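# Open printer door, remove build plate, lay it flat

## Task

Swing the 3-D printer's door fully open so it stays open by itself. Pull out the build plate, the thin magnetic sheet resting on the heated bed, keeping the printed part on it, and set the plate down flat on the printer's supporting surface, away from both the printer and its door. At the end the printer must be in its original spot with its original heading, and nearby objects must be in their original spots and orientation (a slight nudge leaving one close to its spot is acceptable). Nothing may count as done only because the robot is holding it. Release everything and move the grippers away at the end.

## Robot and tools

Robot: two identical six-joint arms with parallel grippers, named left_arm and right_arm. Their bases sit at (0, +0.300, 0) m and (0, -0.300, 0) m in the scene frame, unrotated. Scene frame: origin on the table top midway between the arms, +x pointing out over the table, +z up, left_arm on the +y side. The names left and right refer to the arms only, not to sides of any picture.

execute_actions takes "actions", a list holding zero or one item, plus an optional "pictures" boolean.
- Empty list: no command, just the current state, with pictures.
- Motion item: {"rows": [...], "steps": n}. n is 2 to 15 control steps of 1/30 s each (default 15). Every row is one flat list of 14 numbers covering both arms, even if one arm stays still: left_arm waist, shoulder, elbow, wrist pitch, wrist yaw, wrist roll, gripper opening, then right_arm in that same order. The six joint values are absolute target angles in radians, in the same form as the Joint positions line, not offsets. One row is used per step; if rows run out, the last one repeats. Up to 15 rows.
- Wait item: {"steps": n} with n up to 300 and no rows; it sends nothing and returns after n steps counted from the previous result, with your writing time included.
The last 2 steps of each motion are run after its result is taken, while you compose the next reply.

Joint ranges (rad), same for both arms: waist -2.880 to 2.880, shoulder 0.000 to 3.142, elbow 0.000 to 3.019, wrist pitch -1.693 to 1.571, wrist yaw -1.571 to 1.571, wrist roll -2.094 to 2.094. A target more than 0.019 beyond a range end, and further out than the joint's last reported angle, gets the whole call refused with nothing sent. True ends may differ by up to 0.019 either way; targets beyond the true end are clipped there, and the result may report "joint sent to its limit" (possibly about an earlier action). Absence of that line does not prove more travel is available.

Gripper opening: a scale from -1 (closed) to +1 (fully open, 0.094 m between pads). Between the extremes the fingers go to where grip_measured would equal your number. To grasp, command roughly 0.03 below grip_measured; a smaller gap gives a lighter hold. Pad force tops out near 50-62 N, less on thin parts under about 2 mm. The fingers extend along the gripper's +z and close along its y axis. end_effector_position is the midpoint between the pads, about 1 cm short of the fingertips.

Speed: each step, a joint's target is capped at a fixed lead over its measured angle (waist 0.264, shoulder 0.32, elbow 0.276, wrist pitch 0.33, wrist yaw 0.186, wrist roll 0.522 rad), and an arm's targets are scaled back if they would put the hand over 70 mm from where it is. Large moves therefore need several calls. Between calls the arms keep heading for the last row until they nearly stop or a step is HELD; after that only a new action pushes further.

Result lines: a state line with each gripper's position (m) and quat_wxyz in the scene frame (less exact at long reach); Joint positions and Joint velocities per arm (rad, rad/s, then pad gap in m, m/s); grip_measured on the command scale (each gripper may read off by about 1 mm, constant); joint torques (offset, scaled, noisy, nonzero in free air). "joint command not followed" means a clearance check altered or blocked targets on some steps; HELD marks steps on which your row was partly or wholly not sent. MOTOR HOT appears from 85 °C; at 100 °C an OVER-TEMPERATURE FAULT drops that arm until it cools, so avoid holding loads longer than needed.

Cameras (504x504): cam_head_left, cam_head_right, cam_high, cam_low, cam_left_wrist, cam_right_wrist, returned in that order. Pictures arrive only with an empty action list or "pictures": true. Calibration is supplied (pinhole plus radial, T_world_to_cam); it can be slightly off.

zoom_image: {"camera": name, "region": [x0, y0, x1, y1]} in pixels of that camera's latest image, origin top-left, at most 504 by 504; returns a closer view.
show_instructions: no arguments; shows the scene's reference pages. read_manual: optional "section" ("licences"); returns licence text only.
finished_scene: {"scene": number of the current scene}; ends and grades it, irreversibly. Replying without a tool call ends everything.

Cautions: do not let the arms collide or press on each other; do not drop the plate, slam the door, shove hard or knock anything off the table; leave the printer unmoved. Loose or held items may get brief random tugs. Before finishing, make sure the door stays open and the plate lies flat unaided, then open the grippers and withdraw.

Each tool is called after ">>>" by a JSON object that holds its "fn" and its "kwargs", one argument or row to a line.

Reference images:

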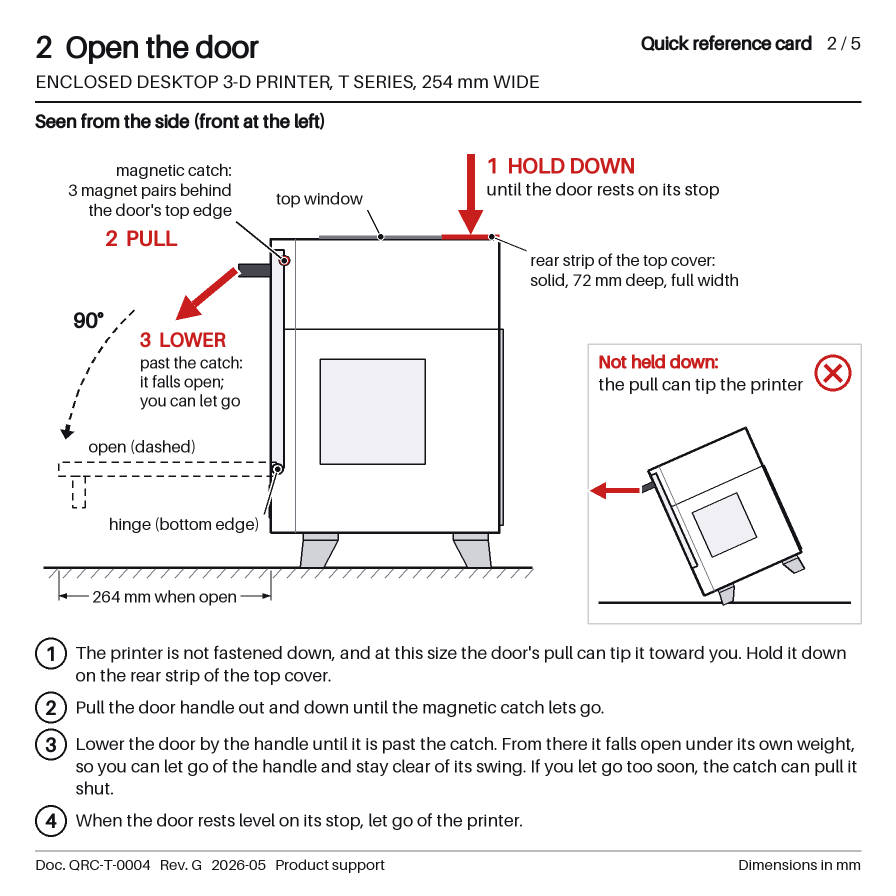

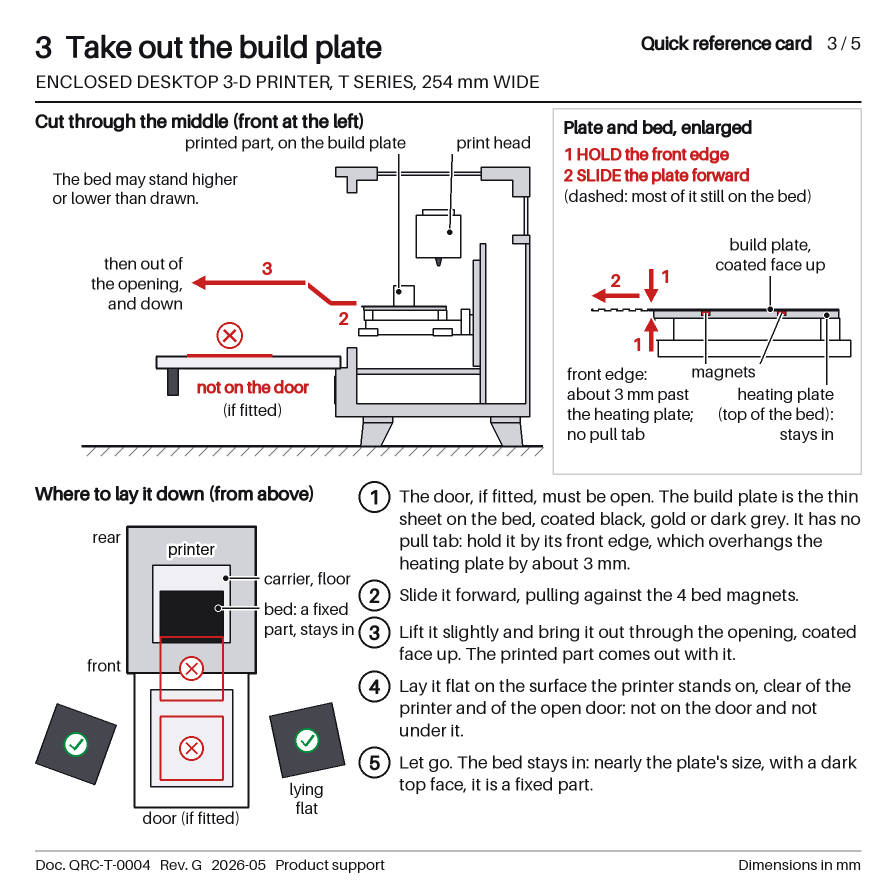

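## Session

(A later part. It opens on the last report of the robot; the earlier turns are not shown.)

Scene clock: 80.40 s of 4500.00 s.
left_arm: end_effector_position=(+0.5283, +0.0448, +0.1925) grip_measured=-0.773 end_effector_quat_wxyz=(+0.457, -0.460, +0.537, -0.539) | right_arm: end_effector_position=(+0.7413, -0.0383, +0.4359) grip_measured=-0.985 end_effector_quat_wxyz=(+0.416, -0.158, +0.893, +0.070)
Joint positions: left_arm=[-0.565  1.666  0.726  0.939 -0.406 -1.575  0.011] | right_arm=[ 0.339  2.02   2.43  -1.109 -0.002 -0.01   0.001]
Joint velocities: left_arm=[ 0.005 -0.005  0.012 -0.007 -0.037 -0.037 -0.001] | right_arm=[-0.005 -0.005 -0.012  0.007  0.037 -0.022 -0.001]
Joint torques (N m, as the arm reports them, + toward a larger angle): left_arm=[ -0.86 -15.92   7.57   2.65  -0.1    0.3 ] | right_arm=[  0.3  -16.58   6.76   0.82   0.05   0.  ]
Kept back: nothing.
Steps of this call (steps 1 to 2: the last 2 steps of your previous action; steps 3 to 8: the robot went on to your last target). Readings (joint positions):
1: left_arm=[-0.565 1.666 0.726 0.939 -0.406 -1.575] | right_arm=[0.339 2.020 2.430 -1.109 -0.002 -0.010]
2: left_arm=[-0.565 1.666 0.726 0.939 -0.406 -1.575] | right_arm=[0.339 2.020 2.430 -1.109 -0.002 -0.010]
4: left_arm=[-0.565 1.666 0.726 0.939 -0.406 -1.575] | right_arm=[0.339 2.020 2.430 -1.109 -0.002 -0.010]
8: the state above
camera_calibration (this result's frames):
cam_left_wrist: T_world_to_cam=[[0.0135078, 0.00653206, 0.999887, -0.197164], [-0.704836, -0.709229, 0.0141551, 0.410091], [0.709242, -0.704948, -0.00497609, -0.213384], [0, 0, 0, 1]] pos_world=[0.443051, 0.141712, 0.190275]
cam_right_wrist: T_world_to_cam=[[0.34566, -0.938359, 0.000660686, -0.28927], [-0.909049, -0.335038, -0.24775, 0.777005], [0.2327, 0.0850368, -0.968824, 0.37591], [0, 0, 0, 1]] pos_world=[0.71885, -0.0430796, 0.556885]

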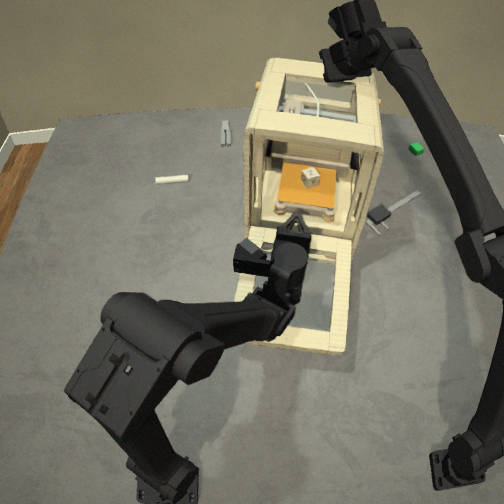

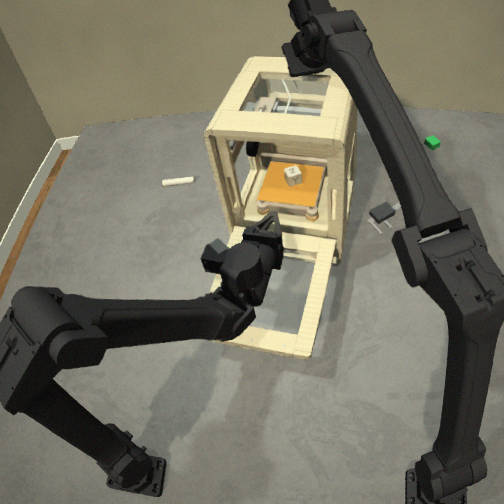

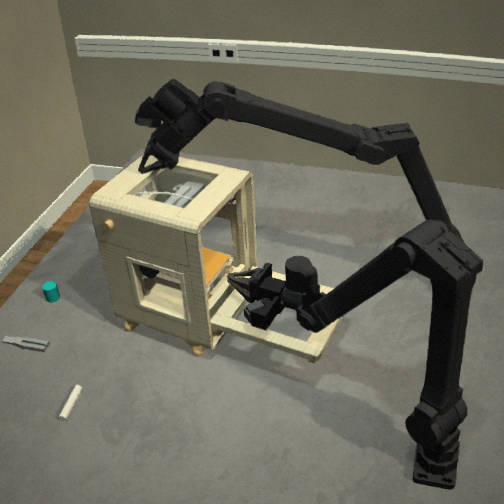

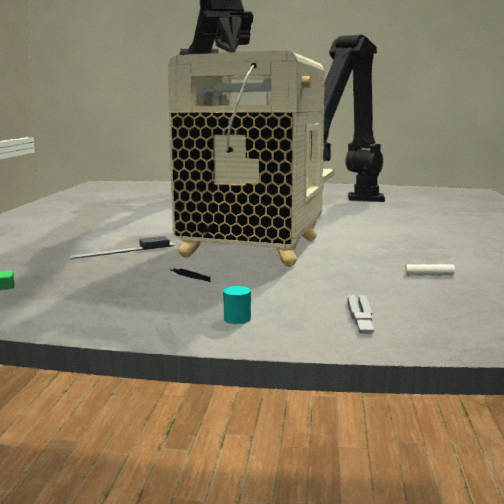

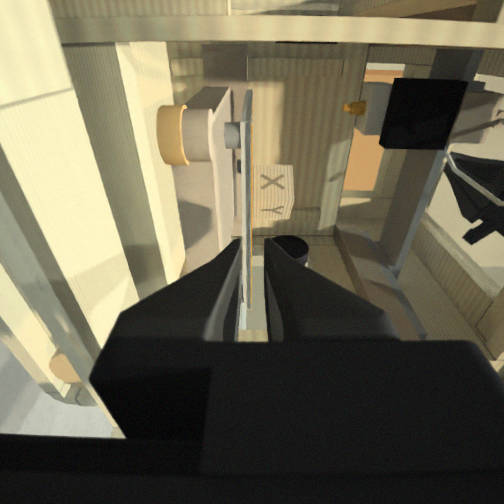

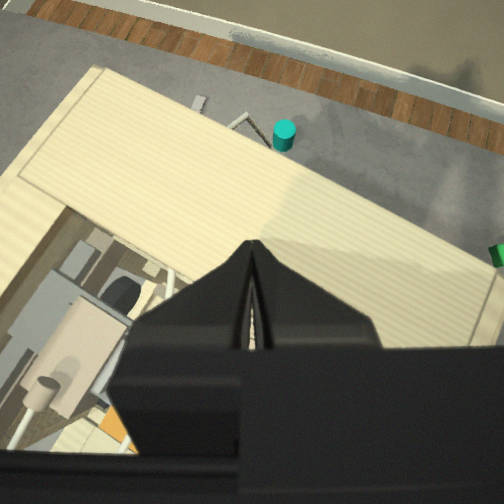

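>>> {"fn": "execute_actions", "kwargs": {
  "actions": [
    {"rows":[
[-0.557,1.688,0.760,0.930,-0.402,-1.57,-0.77,0.337,2.07,2.40,-1.14,0,0,-1],
[-0.553,1.693,0.767,0.928,-0.398,-1.57,-0.77,0.337,2.07,2.40,-1.14,0,0,-1],
[-0.548,1.697,0.773,0.926,-0.393,-1.57,-0.77,0.337,2.07,2.40,-1.14,0,0,-1],
[-0.544,1.701,0.779,0.924,-0.389,-1.57,-0.77,0.337,2.07,2.40,-1.14,0,0,-1],
[-0.539,1.705,0.785,0.922,-0.384,-1.57,-0.77,0.337,2.07,2.40,-1.14,0,0,-1],
[-0.535,1.709,0.791,0.920,-0.380,-1.57,-0.77,0.337,2.07,2.40,-1.14,0,0,-1],
[-0.530,1.713,0.797,0.918,-0.375,-1.57,-0.77,0.337,2.07,2.40,-1.14,0,0,-1],
[-0.526,1.717,0.803,0.916,-0.371,-1.57,-0.77,0.337,2.07,2.40,-1.14,0,0,-1],
[-0.521,1.721,0.809,0.914,-0.366,-1.57,-0.77,0.337,2.07,2.40,-1.14,0,0,-1],
[-0.517,1.725,0.815,0.912,-0.362,-1.57,-0.77,0.337,2.07,2.40,-1.14,0,0,-1],
[-0.512,1.729,0.821,0.910,-0.357,-1.57,-0.77,0.337,2.07,2.40,-1.14,0,0,-1],
[-0.508,1.733,0.827,0.908,-0.352,-1.57,-0.77,0.337,2.07,2.40,-1.14,0,0,-1],
[-0.504,1.736,0.831,0.905,-0.348,-1.57,-0.77,0.337,2.07,2.40,-1.14,0,0,-1]
],"steps":15}
  ],
  "pictures": false
}}

>>> {"fn": "execute_actions", "kwargs": {
  "actions": [
    {"steps":10}
  ],
  "pictures": true
}}

Scene clock: 81.60 s of 4500.00 s.
left_arm: end_effector_position=(+0.5548, +0.0491, +0.1960) grip_measured=-0.773 end_effector_quat_wxyz=(+0.456, -0.457, +0.537, -0.543) | right_arm: end_effector_position=(+0.7413, -0.0383, +0.4359) grip_measured=-0.985 end_effector_quat_wxyz=(+0.416, -0.158, +0.893, +0.070)
Joint positions: left_arm=[-0.522  1.699  0.784  0.921 -0.355 -1.575  0.011] | right_arm=[ 0.339  2.02   2.43  -1.109 -0.002 -0.01   0.001]
Joint velocities: left_arm=[ 0.151  0.112  0.154 -0.066  0.125 -0.022 -0.001] | right_arm=[-0.005 -0.005  0.002  0.007  0.007 -0.007  0.   ]
Joint torques (N m, as the arm reports them, + toward a larger angle): left_arm=[ -0.07 -13.54  11.23   1.33   0.2    0.25] | right_arm=[  0.26 -16.65   6.77   0.79   0.04  -0.01]
Steps of this call (steps 1 to 15: the robot went on to your last target; steps 16 to 23: nothing new was sent; steps 24 to 36: the first 13 steps of this action). Readings (joint positions):
24: left_arm=[-0.565 1.666 0.726 0.939 -0.406 -1.575] | right_arm=[0.339 2.020 2.430 -1.109 -0.002 -0.010]
25: left_arm=[-0.565 1.666 0.726 0.939 -0.404 -1.575] | right_arm=[0.339 2.020 2.430 -1.109 -0.002 -0.010]
27: left_arm=[-0.563 1.666 0.728 0.938 -0.396 -1.575] | right_arm=[0.339 2.020 2.430 -1.109 -0.002 -0.010]
31: left_arm=[-0.549 1.678 0.751 0.931 -0.378 -1.575] | right_arm=[0.339 2.020 2.430 -1.109 -0.002 -0.010]
36: the state above

Scene clock: 81.93 s of 4500.00 s.
left_arm: end_effector_position=(+0.5608, +0.0535, +0.1945) grip_measured=-0.773 end_effector_quat_wxyz=(+0.458, -0.460, +0.536, -0.540) | right_arm: end_effector_position=(+0.7413, -0.0383, +0.4359) grip_measured=-0.985 end_effector_quat_wxyz=(+0.416, -0.158, +0.893, +0.070)
Joint positions: left_arm=[-0.51   1.708  0.794  0.915 -0.351 -1.575  0.011] | right_arm=[ 0.339  2.02   2.43  -1.109 -0.002 -0.01   0.001]
Joint velocities: left_arm=[-0.015 -0.015 -0.007 -0.007 -0.007 -0.007  0.   ] | right_arm=[-0.015 -0.005 -0.007  0.012 -0.007  0.007  0.   ]
Joint torques (N m, as the arm reports them, + toward a larger angle): left_arm=[ -0.2  -13.12  10.96   1.55   0.17   0.24] | right_arm=[  0.3  -16.54   6.8    0.82   0.03  -0.01]
Kept back: nothing.
Steps of this call (steps 1 to 2: the last 2 steps of your previous action; steps 3 to 10: the robot went on to your last target). Readings (joint positions):
1: left_arm=[-0.518 1.703 0.789 0.919 -0.353 -1.575] | right_arm=[0.339 2.020 2.430 -1.109 -0.002 -0.010]
2: left_arm=[-0.514 1.705 0.793 0.918 -0.352 -1.575] | right_arm=[0.339 2.020 2.430 -1.109 -0.002 -0.010]
4: left_arm=[-0.510 1.708 0.794 0.916 -0.352 -1.575] | right_arm=[0.339 2.020 2.430 -1.109 -0.002 -0.010]
8: left_arm=[-0.510 1.708 0.794 0.915 -0.351 -1.575] | right_arm=[0.339 2.020 2.430 -1.109 -0.002 -0.010]
10: the state above
camera_calibration (this result's frames):
cam_left_wrist: T_world_to_cam=[[0.0111823, 0.0078622, 0.999907, -0.198427], [-0.704327, -0.709749, 0.0134574, 0.439008], [0.709788, -0.704411, -0.00239905, -0.231128], [0, 0, 0, 1]] pos_world=[0.475476, 0.150337, 0.191946]
cam_right_wrist: T_world_to_cam=[[0.34566, -0.938359, 0.000660686, -0.28927], [-0.909049, -0.335038, -0.24775, 0.777005], [0.2327, 0.0850368, -0.968824, 0.37591], [0, 0, 0, 1]] pos_world=[0.71885, -0.0430796, 0.556885]

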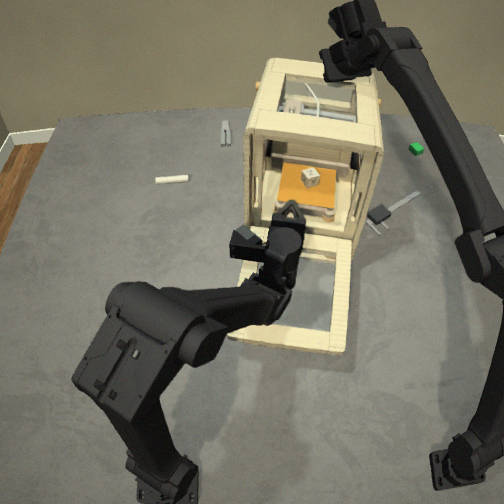

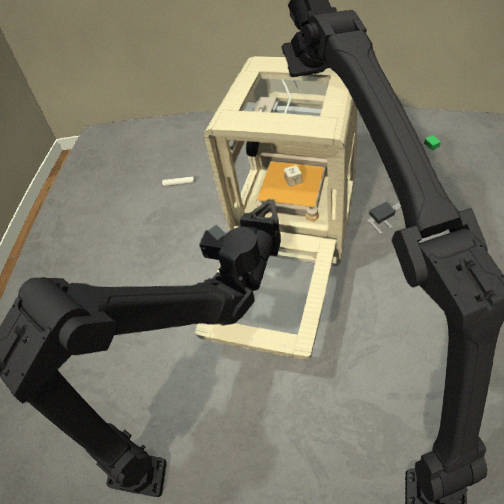

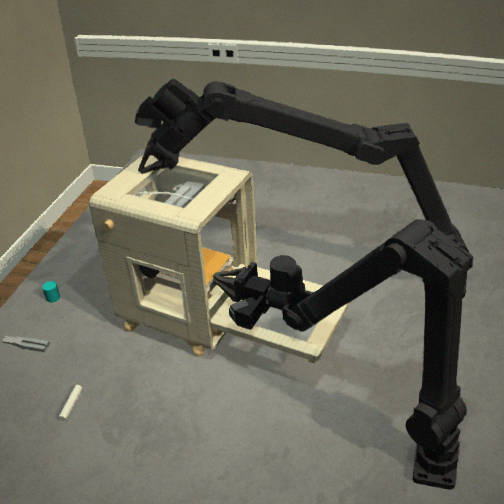

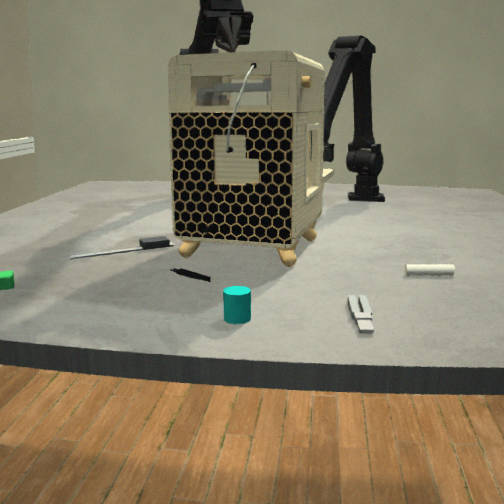

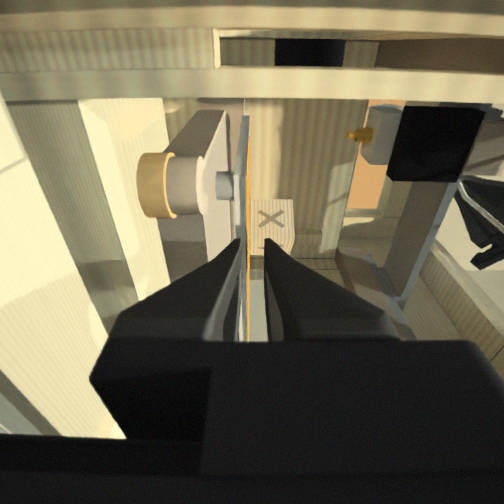

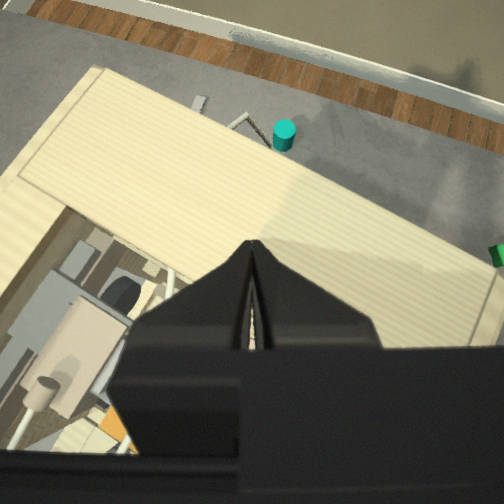

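>>> {"fn": "zoom_image", "kwargs": {
  "camera": "cam_left_wrist",
  "region": [200, 130, 320, 300]
}}

Region (200, 130, 320, 300) of cam_left_wrist's 504x504 image, scaled by 2.965, with more detail than that image has; it fills the left 356 columns of this view, and the rest is white.

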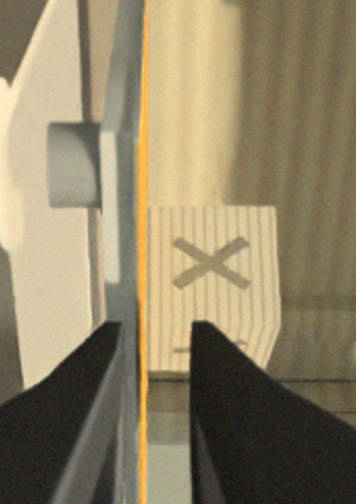

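>>> {"fn": "execute_actions", "kwargs": {
  "actions": [
    {"rows":[
[-0.504,1.736,0.831,0.905,-0.348,-1.57,-0.77,0.337,2.07,2.40,-1.14,0,0,-1],
[-0.5025,1.7372,0.833,0.9044,-0.3465,-1.57,-0.77,0.337,2.07,2.40,-1.14,0,0,-1],
[-0.501,1.7384,0.835,0.9038,-0.345,-1.57,-0.77,0.337,2.07,2.40,-1.14,0,0,-1],
[-0.4995,1.7396,0.837,0.9032,-0.3435,-1.57,-0.77,0.337,2.07,2.40,-1.14,0,0,-1],
[-0.498,1.7408,0.839,0.9026,-0.342,-1.57,-0.77,0.337,2.07,2.40,-1.14,0,0,-1],
[-0.4965,1.742,0.841,0.902,-0.3405,-1.57,-0.77,0.337,2.07,2.40,-1.14,0,0,-1],
[-0.495,1.7432,0.843,0.9014,-0.339,-1.57,-0.77,0.337,2.07,2.40,-1.14,0,0,-1],
[-0.4935,1.7444,0.845,0.9008,-0.3375,-1.57,-0.77,0.337,2.07,2.40,-1.14,0,0,-1],
[-0.492,1.7456,0.847,0.9002,-0.336,-1.57,-0.77,0.337,2.07,2.40,-1.14,0,0,-1]
],"steps":15}
  ],
  "pictures": false
}}

>>> {"fn": "execute_actions", "kwargs": {
  "actions": [
    {"steps":8}
  ],
  "pictures": true
}}

Scene clock: 82.87 s of 4500.00 s.
left_arm: end_effector_position=(+0.5662, +0.0531, +0.1954) grip_measured=-0.773 end_effector_quat_wxyz=(+0.457, -0.458, +0.537, -0.542) | right_arm: end_effector_position=(+0.7413, -0.0383, +0.4359) grip_measured=-0.985 end_effector_quat_wxyz=(+0.416, -0.158, +0.893, +0.070)
Joint positions: left_arm=[-0.503  1.715  0.808  0.911 -0.34  -1.575  0.011] | right_arm=[ 0.339  2.02   2.43  -1.109 -0.002 -0.01   0.001]
Joint velocities: left_arm=[ 0.024  0.005  0.017 -0.022  0.037 -0.022 -0.001] | right_arm=[-0.005 -0.005 -0.007 -0.012  0.051 -0.007  0.001]
Joint torques (N m, as the arm reports them, + toward a larger angle): left_arm=[ -0.61 -14.    11.19   1.47   0.13   0.27] | right_arm=[  0.24 -16.54   6.79   0.82   0.04  -0.01]
Steps of this call (steps 1 to 15: the robot went on to your last target; steps 16 to 28: the first 13 steps of this action). Readings (joint positions):
16: left_arm=[-0.510 1.708 0.794 0.915 -0.351 -1.575] | right_arm=[0.339 2.020 2.430 -1.109 -0.002 -0.010]
17: left_arm=[-0.510 1.708 0.794 0.915 -0.351 -1.575] | right_arm=[0.339 2.020 2.430 -1.109 -0.002 -0.010]
19: left_arm=[-0.510 1.708 0.794 0.915 -0.348 -1.575] | right_arm=[0.339 2.020 2.430 -1.109 -0.002 -0.010]
23: left_arm=[-0.509 1.711 0.800 0.913 -0.343 -1.575] | right_arm=[0.339 2.020 2.430 -1.109 -0.002 -0.010]
28: the state above

Scene clock: 83.13 s of 4500.00 s.
left_arm: end_effector_position=(+0.5665, +0.0538, +0.1954) grip_measured=-0.773 end_effector_quat_wxyz=(+0.457, -0.458, +0.537, -0.541) | right_arm: end_effector_position=(+0.7413, -0.0383, +0.4359) grip_measured=-0.985 end_effector_quat_wxyz=(+0.416, -0.158, +0.893, +0.070)
Joint positions: left_arm=[-0.502  1.715  0.808  0.911 -0.34  -1.575  0.011] | right_arm=[ 0.339  2.02   2.43  -1.109 -0.002 -0.01   0.001]
Joint velocities: left_arm=[-0.015  0.005  0.002  0.007 -0.022  0.022 -0.   ] | right_arm=[-0.005 -0.005  0.002 -0.012 -0.037 -0.037 -0.   ]
Joint torques (N m, as the arm reports them, + toward a larger angle): left_arm=[  0.2  -13.79  11.3    1.31   0.17   0.25] | right_arm=[  0.19 -16.5    6.79   0.83   0.04   0.  ]
Kept back: nothing.
Steps of this call (steps 1 to 2: the last 2 steps of your previous action; steps 3 to 8: the robot went on to your last target). Readings (joint positions):
1: left_arm=[-0.502 1.715 0.808 0.911 -0.340 -1.575] | right_arm=[0.339 2.020 2.430 -1.109 -0.002 -0.010]
2: left_arm=[-0.502 1.715 0.808 0.911 -0.340 -1.575] | right_arm=[0.339 2.020 2.430 -1.109 -0.002 -0.010]
4: left_arm=[-0.502 1.715 0.808 0.911 -0.340 -1.575] | right_arm=[0.339 2.020 2.430 -1.109 -0.002 -0.010]
8: the state above
camera_calibration (this result's frames):
cam_left_wrist: T_world_to_cam=[[0.00952701, 0.00871336, 0.999917, -0.198567], [-0.707051, -0.707045, 0.0128979, 0.444703], [0.707098, -0.707115, -0.000575233, -0.233669], [0, 0, 0, 1]] pos_world=[0.481546, 0.150925, 0.19268]
cam_right_wrist: T_world_to_cam=[[0.34566, -0.938359, 0.000660686, -0.28927], [-0.909049, -0.335038, -0.24775, 0.777005], [0.2327, 0.0850368, -0.968824, 0.37591], [0, 0, 0, 1]] pos_world=[0.71885, -0.0430796, 0.556885]

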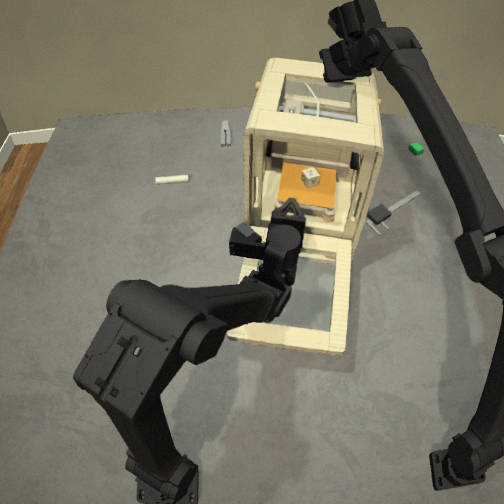

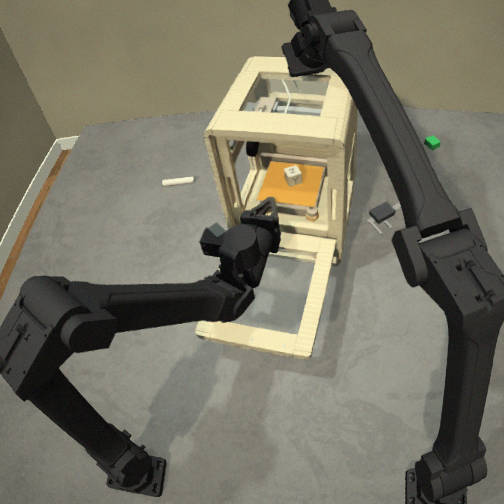

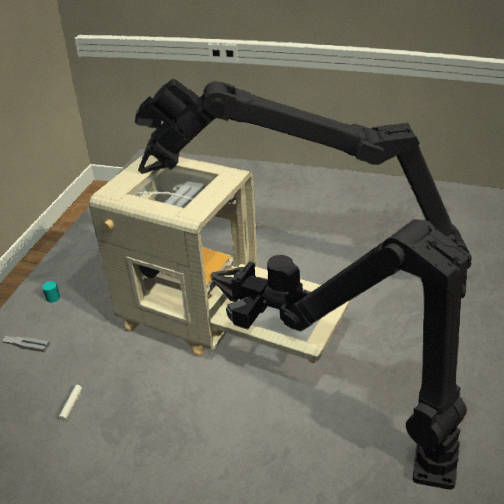

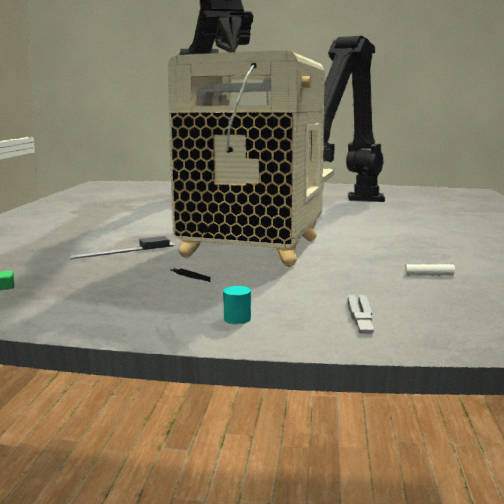

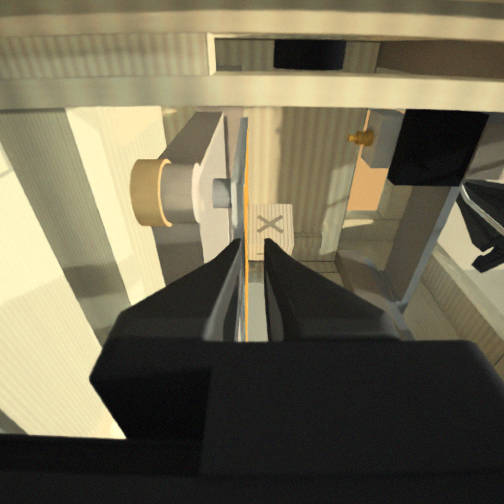

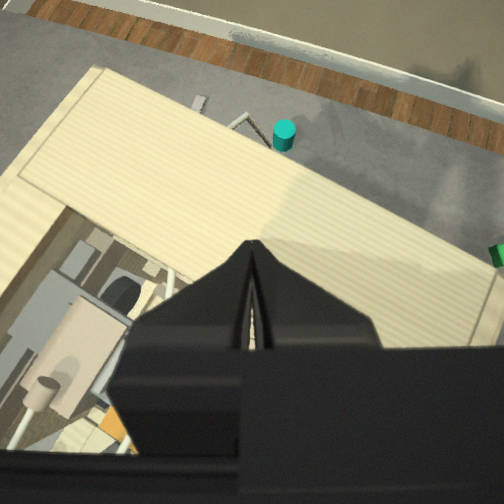

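>>> {"fn": "execute_actions", "kwargs": {
  "actions": [
    {"rows":[
[-0.491,1.7465,0.8485,0.8997,-0.335,-1.57,-0.77,0.337,2.07,2.40,-1.14,0,0,-1],
[-0.490,1.7475,0.850,0.8992,-0.3337,-1.57,-0.77,0.337,2.07,2.40,-1.14,0,0,-1],
[-0.489,1.7485,0.8515,0.8987,-0.3325,-1.57,-0.77,0.337,2.07,2.40,-1.14,0,0,-1],
[-0.488,1.7495,0.853,0.8982,-0.331,-1.57,-0.77,0.337,2.07,2.40,-1.14,0,0,-1],
[-0.487,1.7505,0.8545,0.8977,-0.330,-1.57,-0.77,0.337,2.07,2.40,-1.14,0,0,-1],
[-0.487,1.7505,0.8545,0.8977,-0.330,-1.57,-0.80,0.337,2.07,2.40,-1.14,0,0,-1],
[-0.487,1.7505,0.8545,0.8977,-0.330,-1.57,-0.83,0.337,2.07,2.40,-1.14,0,0,-1],
[-0.487,1.7505,0.8545,0.8977,-0.330,-1.57,-0.86,0.337,2.07,2.40,-1.14,0,0,-1],
[-0.487,1.7505,0.8545,0.8977,-0.330,-1.57,-0.89,0.337,2.07,2.40,-1.14,0,0,-1],
[-0.487,1.7505,0.8545,0.8977,-0.330,-1.57,-0.92,0.337,2.07,2.40,-1.14,0,0,-1]
],"steps":15}
  ],
  "pictures": false
}}

>>> {"fn": "execute_actions", "kwargs": {
  "actions": [
    {"steps":8}
  ],
  "pictures": true
}}

Scene clock: 84.17 s of 4500.00 s.
left_arm: end_effector_position=(+0.5667, +0.0532, +0.1927) grip_measured=-0.917 end_effector_quat_wxyz=(+0.455, -0.458, +0.540, -0.540) | right_arm: end_effector_position=(+0.7413, -0.0383, +0.4359) grip_measured=-0.985 end_effector_quat_wxyz=(+0.416, -0.158, +0.893, +0.070)
Joint positions: left_arm=[-0.501  1.719  0.808  0.908 -0.334 -1.575  0.004] | right_arm=[ 0.339  2.02   2.43  -1.109 -0.002 -0.01   0.001]
Joint velocities: left_arm=[-0.015 -0.005 -0.007  0.002  0.007 -0.066  0.   ] | right_arm=[ 0.005  0.005 -0.002  0.012 -0.022  0.037 -0.   ]
Joint torques (N m, as the arm reports them, + toward a larger angle): left_arm=[  0.62 -13.43  11.94   1.24   0.18   0.24] | right_arm=[  0.24 -16.57   6.78   0.82   0.04   0.  ]
Steps of this call (steps 1 to 15: the robot went on to your last target; steps 16 to 18: nothing new was sent; steps 19 to 31: the first 13 steps of this action). Readings (joint positions):
19: left_arm=[-0.502 1.715 0.808 0.911 -0.339 -1.575] | right_arm=[0.339 2.020 2.430 -1.109 -0.002 -0.010]
20: left_arm=[-0.502 1.715 0.808 0.911 -0.339 -1.575] | right_arm=[0.339 2.020 2.430 -1.109 -0.002 -0.010]
22: left_arm=[-0.502 1.716 0.808 0.911 -0.336 -1.575] | right_arm=[0.339 2.020 2.430 -1.109 -0.002 -0.010]
26: left_arm=[-0.501 1.717 0.808 0.909 -0.334 -1.575] | right_arm=[0.339 2.020 2.430 -1.109 -0.002 -0.010]
31: the state above

Scene clock: 84.43 s of 4500.00 s.
left_arm: end_effector_position=(+0.5667, +0.0532, +0.1927) grip_measured=-0.918 end_effector_quat_wxyz=(+0.455, -0.458, +0.540, -0.540) | right_arm: end_effector_position=(+0.7413, -0.0383, +0.4359) grip_measured=-0.985 end_effector_quat_wxyz=(+0.416, -0.158, +0.893, +0.070)
Joint positions: left_arm=[-0.501  1.719  0.808  0.908 -0.334 -1.575  0.004] | right_arm=[ 0.339  2.02   2.43  -1.109 -0.002 -0.01   0.001]
Joint velocities: left_arm=[ 0.005  0.005 -0.007 -0.007  0.007 -0.007  0.001] | right_arm=[ 0.005 -0.005 -0.012  0.012 -0.022  0.095  0.001]
Joint torques (N m, as the arm reports them, + toward a larger angle): left_arm=[  0.58 -13.44  11.94   1.63   0.18   0.24] | right_arm=[  0.26 -16.58   6.78   0.81   0.04   0.  ]
Kept back: nothing.
Steps of this call (steps 1 to 2: the last 2 steps of your previous action; steps 3 to 8: the robot went on to your last target). Readings (joint positions):
1: left_arm=[-0.501 1.719 0.808 0.908 -0.334 -1.575] | right_arm=[0.339 2.020 2.430 -1.109 -0.002 -0.010]
2: left_arm=[-0.501 1.719 0.808 0.908 -0.334 -1.575] | right_arm=[0.339 2.020 2.430 -1.109 -0.002 -0.010]
4: left_arm=[-0.501 1.719 0.808 0.908 -0.334 -1.575] | right_arm=[0.339 2.020 2.430 -1.109 -0.002 -0.010]
8: the state above
camera_calibration (this result's frames):
cam_left_wrist: T_world_to_cam=[[0.0152423, 0.00553343, 0.999869, -0.198867], [-0.710202, -0.703844, 0.0147217, 0.445756], [0.703833, -0.710333, -0.00679835, -0.23102], [0, 0, 0, 1]] pos_world=[0.482207, 0.150742, 0.190708]
cam_right_wrist: T_world_to_cam=[[0.34566, -0.938359, 0.000660686, -0.28927], [-0.909049, -0.335038, -0.24775, 0.777005], [0.2327, 0.0850368, -0.968824, 0.37591], [0, 0, 0, 1]] pos_world=[0.71885, -0.0430796, 0.556885]

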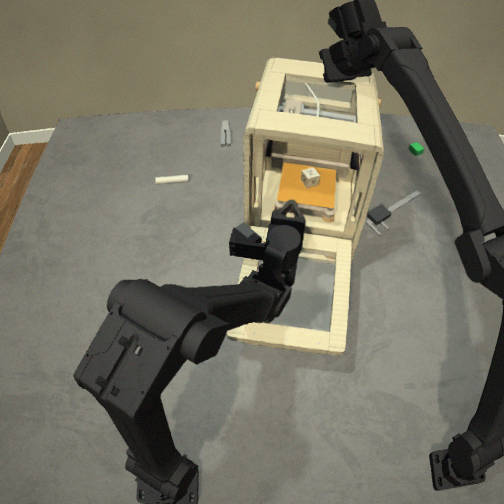

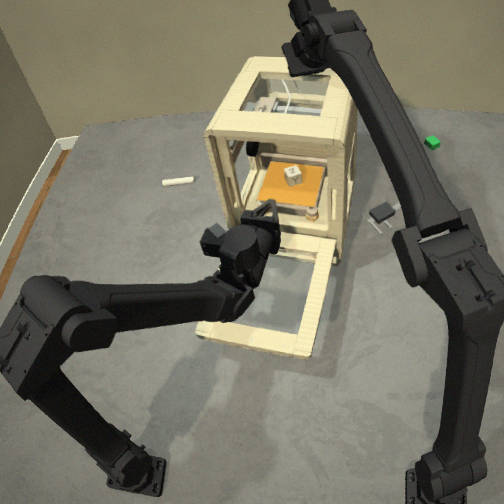

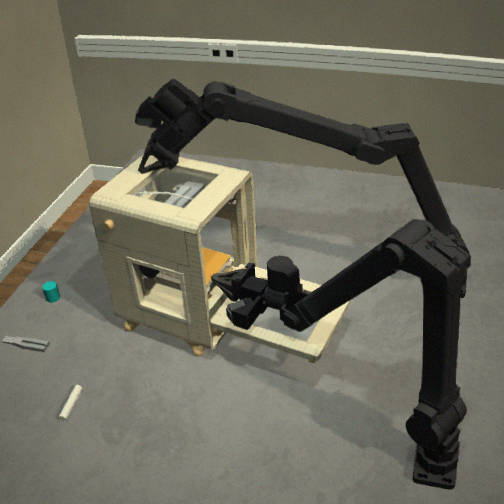

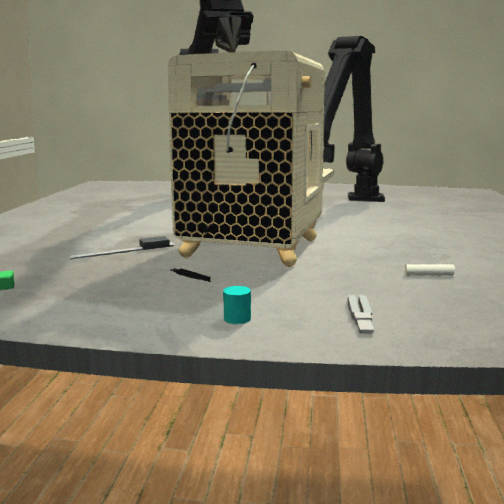

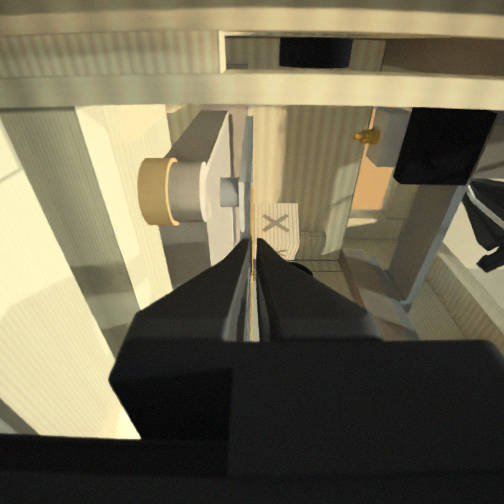

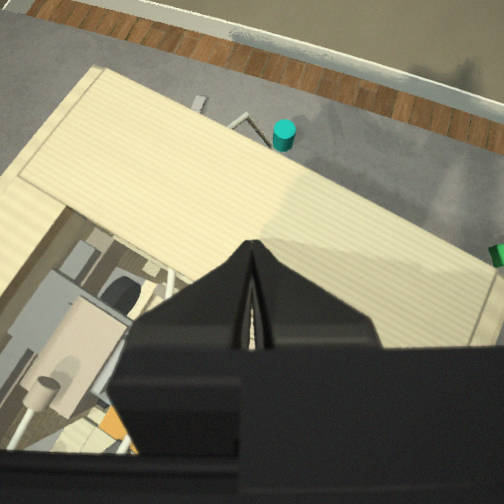

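>>> {"fn": "execute_actions", "kwargs": {
  "actions": [
    {"rows":[
[-0.487,1.7505,0.8545,0.8977,-0.330,-1.57,-0.95,0.337,2.07,2.40,-1.14,0,0,-1],
[-0.487,1.7505,0.8545,0.8977,-0.330,-1.57,-0.97,0.337,2.07,2.40,-1.14,0,0,-1],
[-0.487,1.7505,0.8545,0.8977,-0.330,-1.57,-1,0.337,2.07,2.40,-1.14,0,0,-1],
[-0.487,1.7505,0.8545,0.8977,-0.330,-1.57,-1,0.337,2.07,2.40,-1.14,0,0,-1],
[-0.487,1.7505,0.8545,0.8977,-0.330,-1.57,-1,0.337,2.07,2.40,-1.14,0,0,-1],
[-0.487,1.7505,0.8545,0.8977,-0.330,-1.57,-1,0.337,2.07,2.40,-1.14,0,0,-1],
[-0.487,1.7505,0.8545,0.8977,-0.330,-1.57,-1,0.337,2.07,2.40,-1.14,0,0,-1],
[-0.487,1.7505,0.8545,0.8977,-0.330,-1.55,-1,0.337,2.07,2.40,-1.14,0,0,-1],
[-0.487,1.7505,0.8545,0.8977,-0.330,-1.53,-1,0.337,2.07,2.40,-1.14,0,0,-1],
[-0.487,1.7505,0.8545,0.8977,-0.330,-1.51,-1,0.337,2.07,2.40,-1.14,0,0,-1],
[-0.487,1.7505,0.8545,0.8977,-0.330,-1.49,-1,0.337,2.07,2.40,-1.14,0,0,-1],
[-0.487,1.7505,0.8545,0.8977,-0.330,-1.47,-1,0.337,2.07,2.40,-1.14,0,0,-1]
],"steps":15}
  ],
  "pictures": false
}}

>>> {"fn": "execute_actions", "kwargs": {
  "actions": [
    {"steps":8}
  ],
  "pictures": true
}}

Scene clock: 85.13 s of 4500.00 s.
left_arm: end_effector_position=(+0.5668, +0.0532, +0.1919) grip_measured=-0.979 end_effector_quat_wxyz=(+0.468, -0.445, +0.551, -0.528) | right_arm: end_effector_position=(+0.7413, -0.0383, +0.4359) grip_measured=-0.985 end_effector_quat_wxyz=(+0.416, -0.158, +0.893, +0.070)
Joint positions: left_arm=[-0.501  1.719  0.808  0.907 -0.334 -1.527  0.001] | right_arm=[ 0.339  2.02   2.43  -1.109 -0.002 -0.01   0.001]
Joint velocities: left_arm=[-0.005  0.015  0.007 -0.002  0.007  0.3   -0.   ] | right_arm=[ 0.005 -0.005 -0.002 -0.007 -0.007 -0.081 -0.001]
Joint torques (N m, as the arm reports them, + toward a larger angle): left_arm=[  0.76 -13.35  11.93   1.53   0.16   0.33] | right_arm=[  0.22 -16.57   6.78   0.82   0.03  -0.01]
Steps of this call (steps 1 to 8: the robot went on to your last target; steps 9 to 21: the first 13 steps of this action). Readings (joint positions):
9: left_arm=[-0.501 1.719 0.808 0.907 -0.334 -1.575] | right_arm=[0.339 2.020 2.430 -1.109 -0.002 -0.010]
10: left_arm=[-0.501 1.719 0.808 0.907 -0.334 -1.575] | right_arm=[0.339 2.020 2.430 -1.109 -0.002 -0.010]
12: left_arm=[-0.501 1.719 0.808 0.907 -0.334 -1.575] | right_arm=[0.339 2.020 2.430 -1.109 -0.002 -0.010]
16: left_arm=[-0.501 1.719 0.808 0.907 -0.334 -1.573] | right_arm=[0.339 2.020 2.430 -1.109 -0.002 -0.010]
21: the state above

Scene clock: 85.40 s of 4500.00 s.
left_arm: end_effector_position=(+0.5668, +0.0532, +0.1919) grip_measured=-0.979 end_effector_quat_wxyz=(+0.476, -0.436, +0.559, -0.521) | right_arm: end_effector_position=(+0.7413, -0.0383, +0.4359) grip_measured=-0.985 end_effector_quat_wxyz=(+0.416, -0.158, +0.893, +0.070)
Joint positions: left_arm=[-0.501  1.719  0.808  0.907 -0.334 -1.494  0.001] | right_arm=[ 0.339  2.02   2.43  -1.109 -0.002 -0.01   0.001]
Joint velocities: left_arm=[-0.034 -0.005 -0.007 -0.017  0.007  0.066 -0.001] | right_arm=[ 0.005 -0.015  0.012  0.022  0.007  0.007  0.001]
Joint torques (N m, as the arm reports them, + toward a larger angle): left_arm=[  0.32 -13.43  11.93   1.48   0.19   0.4 ] | right_arm=[  0.25 -16.54   6.79   0.82   0.04  -0.01]
Kept back: nothing.
Steps of this call (steps 1 to 2: the last 2 steps of your previous action; steps 3 to 8: the robot went on to your last target). Readings (joint positions):
1: left_arm=[-0.501 1.719 0.808 0.907 -0.334 -1.518] | right_arm=[0.339 2.020 2.430 -1.109 -0.002 -0.010]
2: left_arm=[-0.501 1.719 0.808 0.907 -0.334 -1.512] | right_arm=[0.339 2.020 2.430 -1.109 -0.002 -0.010]
4: left_arm=[-0.501 1.719 0.808 0.907 -0.334 -1.503] | right_arm=[0.339 2.020 2.430 -1.109 -0.002 -0.010]
8: the state above
camera_calibration (this result's frames):
cam_left_wrist: T_world_to_cam=[[0.00374066, -0.0756155, 0.99713, -0.186695], [-0.710179, -0.702201, -0.0505859, 0.458211], [0.704011, -0.707952, -0.0563272, -0.221794], [0, 0, 0, 1]] pos_world=[0.482255, 0.150619, 0.196845]
cam_right_wrist: T_world_to_cam=[[0.34566, -0.938359, 0.000660686, -0.28927], [-0.909049, -0.335038, -0.24775, 0.777005], [0.2327, 0.0850368, -0.968824, 0.37591], [0, 0, 0, 1]] pos_world=[0.71885, -0.0430796, 0.556885]

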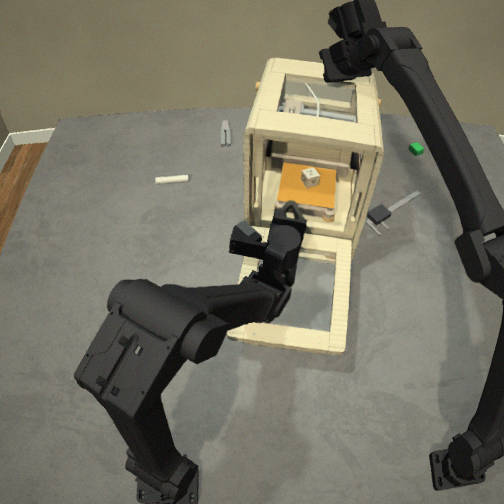

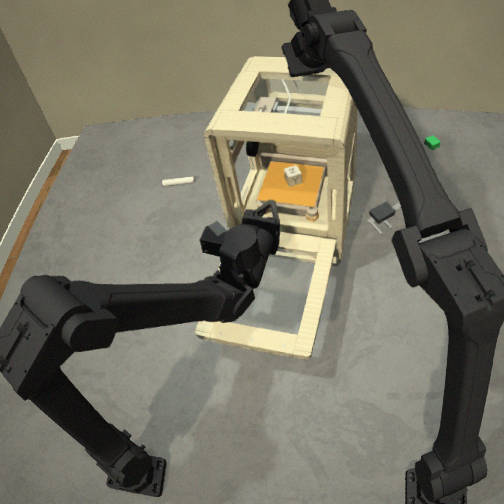

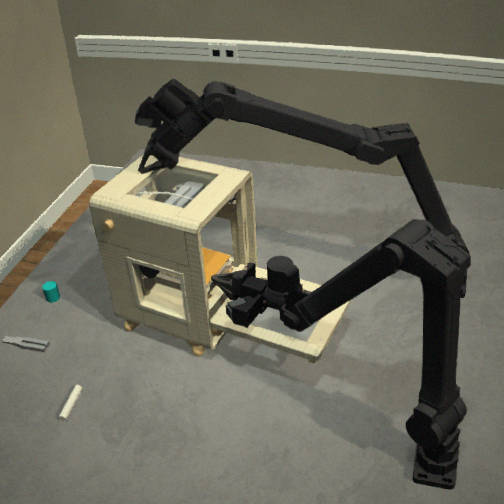

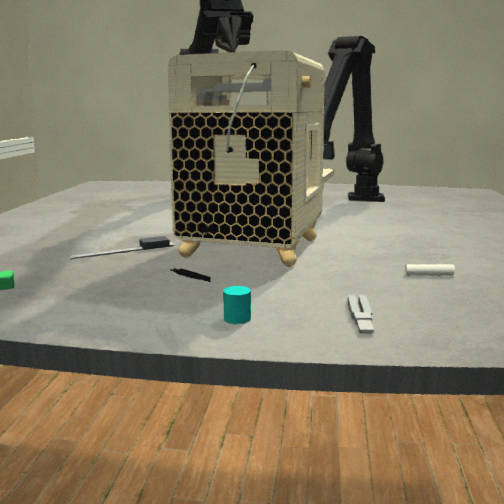

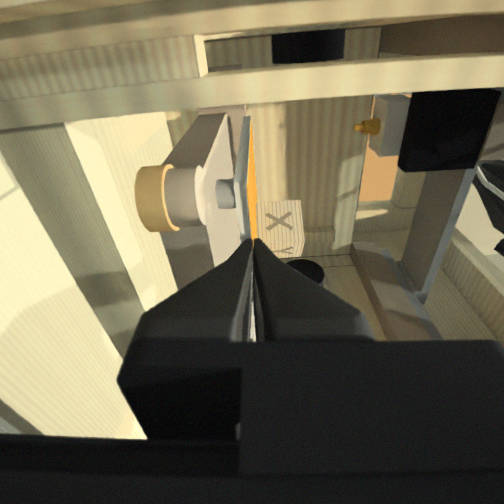

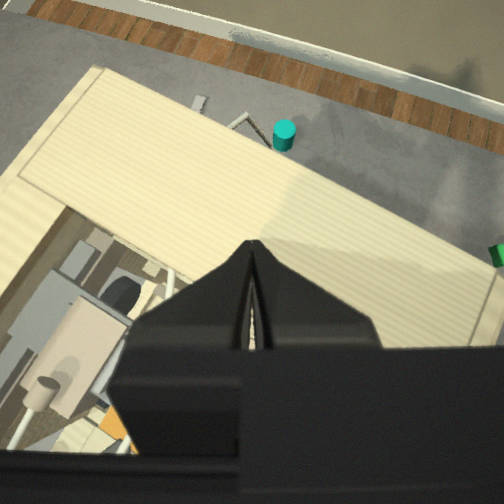

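>>> {"fn": "execute_actions", "kwargs": {
  "actions": [
    {"rows":[
[-0.487,1.7505,0.8545,0.8977,-0.330,-1.46,-1,0.337,2.07,2.40,-1.14,0,0,-1],
[-0.487,1.7505,0.8545,0.8977,-0.330,-1.44,-1,0.337,2.07,2.40,-1.14,0,0,-1],
[-0.487,1.7505,0.8545,0.8977,-0.330,-1.42,-1,0.337,2.07,2.40,-1.14,0,0,-1],
[-0.487,1.7505,0.8545,0.8977,-0.330,-1.40,-1,0.337,2.07,2.40,-1.14,0,0,-1],
[-0.487,1.7505,0.8545,0.8977,-0.330,-1.38,-1,0.337,2.07,2.40,-1.14,0,0,-1],
[-0.487,1.7505,0.8545,0.8977,-0.330,-1.36,-1,0.337,2.07,2.40,-1.14,0,0,-1],
[-0.487,1.7505,0.8545,0.8977,-0.330,-1.34,-1,0.337,2.07,2.40,-1.14,0,0,-1],
[-0.487,1.7505,0.8545,0.8977,-0.330,-1.32,-1,0.337,2.07,2.40,-1.14,0,0,-1],
[-0.487,1.7505,0.8545,0.8977,-0.330,-1.30,-1,0.337,2.07,2.40,-1.14,0,0,-1]
],"steps":15}
  ],
  "pictures": false
}}

>>> {"fn": "execute_actions", "kwargs": {
  "actions": [
    {"steps":8}
  ],
  "pictures": true
}}

Scene clock: 86.10 s of 4500.00 s.
left_arm: end_effector_position=(+0.5668, +0.0532, +0.1919) grip_measured=-0.979 end_effector_quat_wxyz=(+0.511, -0.397, +0.587, -0.487) | right_arm: end_effector_position=(+0.7413, -0.0383, +0.4359) grip_measured=-0.985 end_effector_quat_wxyz=(+0.416, -0.158, +0.893, +0.070)
Joint positions: left_arm=[-0.501  1.719  0.808  0.907 -0.334 -1.356  0.001] | right_arm=[ 0.339  2.02   2.43  -1.109 -0.002 -0.01   0.001]
Joint velocities: left_arm=[ 0.015 -0.005  0.022  0.002  0.066  0.154  0.001] | right_arm=[ 0.015 -0.005 -0.007  0.007 -0.007 -0.037 -0.001]
Joint torques (N m, as the arm reports them, + toward a larger angle): left_arm=[  0.15 -13.44  11.94   1.51   0.18   0.45] | right_arm=[  0.29 -16.57   6.79   0.8    0.04  -0.01]
Steps of this call (steps 1 to 8: the robot went on to your last target; steps 9 to 21: the first 13 steps of this action). Readings (joint positions):
9: left_arm=[-0.501 1.719 0.808 0.907 -0.334 -1.488] | right_arm=[0.339 2.020 2.430 -1.109 -0.002 -0.010]
10: left_arm=[-0.501 1.719 0.808 0.907 -0.334 -1.483] | right_arm=[0.339 2.020 2.430 -1.109 -0.002 -0.010]
12: left_arm=[-0.501 1.719 0.808 0.907 -0.334 -1.465] | right_arm=[0.339 2.020 2.430 -1.109 -0.002 -0.010]
16: left_arm=[-0.501 1.719 0.808 0.907 -0.334 -1.411] | right_arm=[0.339 2.020 2.430 -1.109 -0.002 -0.010]
21: the state above

Scene clock: 86.37 s of 4500.00 s.
left_arm: end_effector_position=(+0.5668, +0.0532, +0.1919) grip_measured=-0.979 end_effector_quat_wxyz=(+0.515, -0.391, +0.591, -0.482) | right_arm: end_effector_position=(+0.7413, -0.0383, +0.4359) grip_measured=-0.985 end_effector_quat_wxyz=(+0.416, -0.158, +0.893, +0.070)
Joint positions: left_arm=[-0.501  1.719  0.808  0.907 -0.334 -1.338  0.001] | right_arm=[ 0.339  2.02   2.43  -1.109 -0.002 -0.01   0.001]
Joint velocities: left_arm=[ 0.005 -0.005  0.002  0.007  0.022  0.007  0.   ] | right_arm=[ 0.005 -0.005 -0.007 -0.002  0.022 -0.022 -0.   ]
Joint torques (N m, as the arm reports them, + toward a larger angle): left_arm=[  0.41 -13.16  11.82   1.24   0.19   0.61] | right_arm=[  0.18 -16.56   6.8    0.81   0.04  -0.01]
Kept back: nothing.
Steps of this call (steps 1 to 2: the last 2 steps of your previous action; steps 3 to 8: the robot went on to your last target). Readings (joint positions):
1: left_arm=[-0.501 1.719 0.808 0.907 -0.334 -1.352] | right_arm=[0.339 2.020 2.430 -1.109 -0.002 -0.010]
2: left_arm=[-0.501 1.719 0.808 0.907 -0.334 -1.348] | right_arm=[0.339 2.020 2.430 -1.109 -0.002 -0.010]
4: left_arm=[-0.501 1.719 0.808 0.907 -0.334 -1.343] | right_arm=[0.339 2.020 2.430 -1.109 -0.002 -0.010]
8: the state above
camera_calibration (this result's frames):
cam_left_wrist: T_world_to_cam=[[-0.0219104, -0.227145, 0.973614, -0.159588], [-0.707711, -0.684336, -0.175583, 0.479844], [0.706162, -0.692885, -0.145759, -0.206656], [0, 0, 0, 1]] pos_world=[0.482027, 0.148936, 0.209508]
cam_right_wrist: T_world_to_cam=[[0.34566, -0.938359, 0.000660686, -0.28927], [-0.909049, -0.335038, -0.24775, 0.777005], [0.2327, 0.0850368, -0.968824, 0.37591], [0, 0, 0, 1]] pos_world=[0.71885, -0.0430796, 0.556885]

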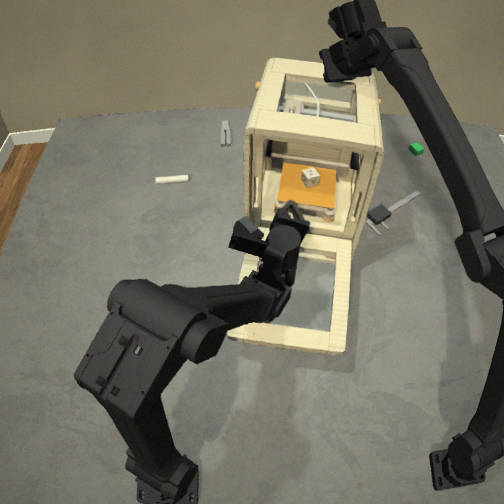

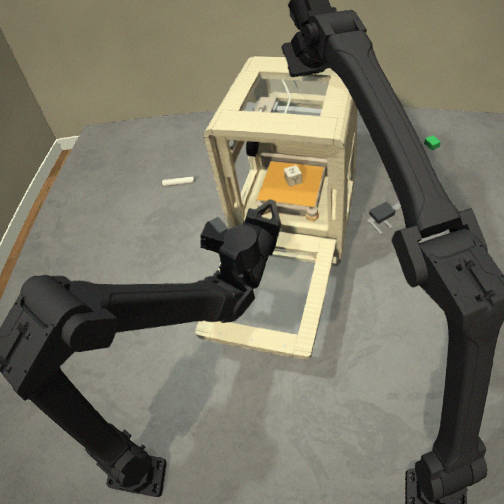

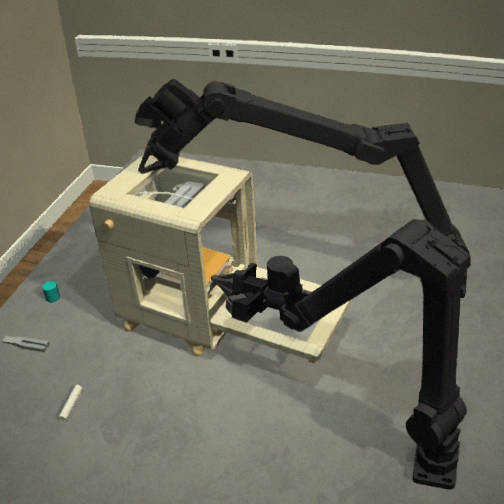

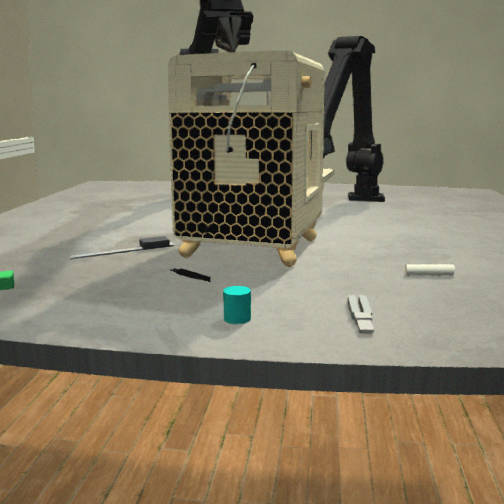

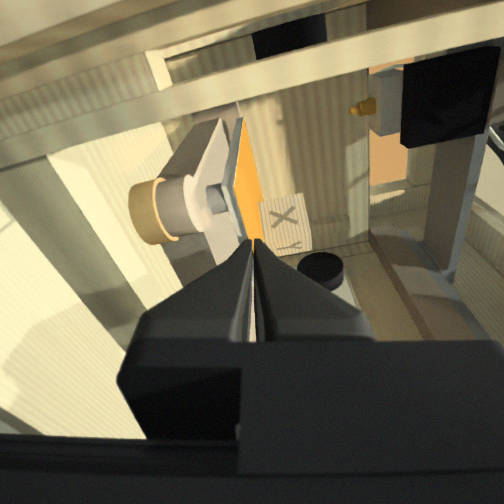

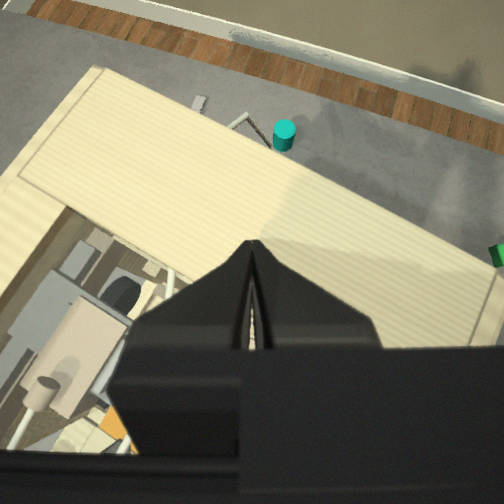

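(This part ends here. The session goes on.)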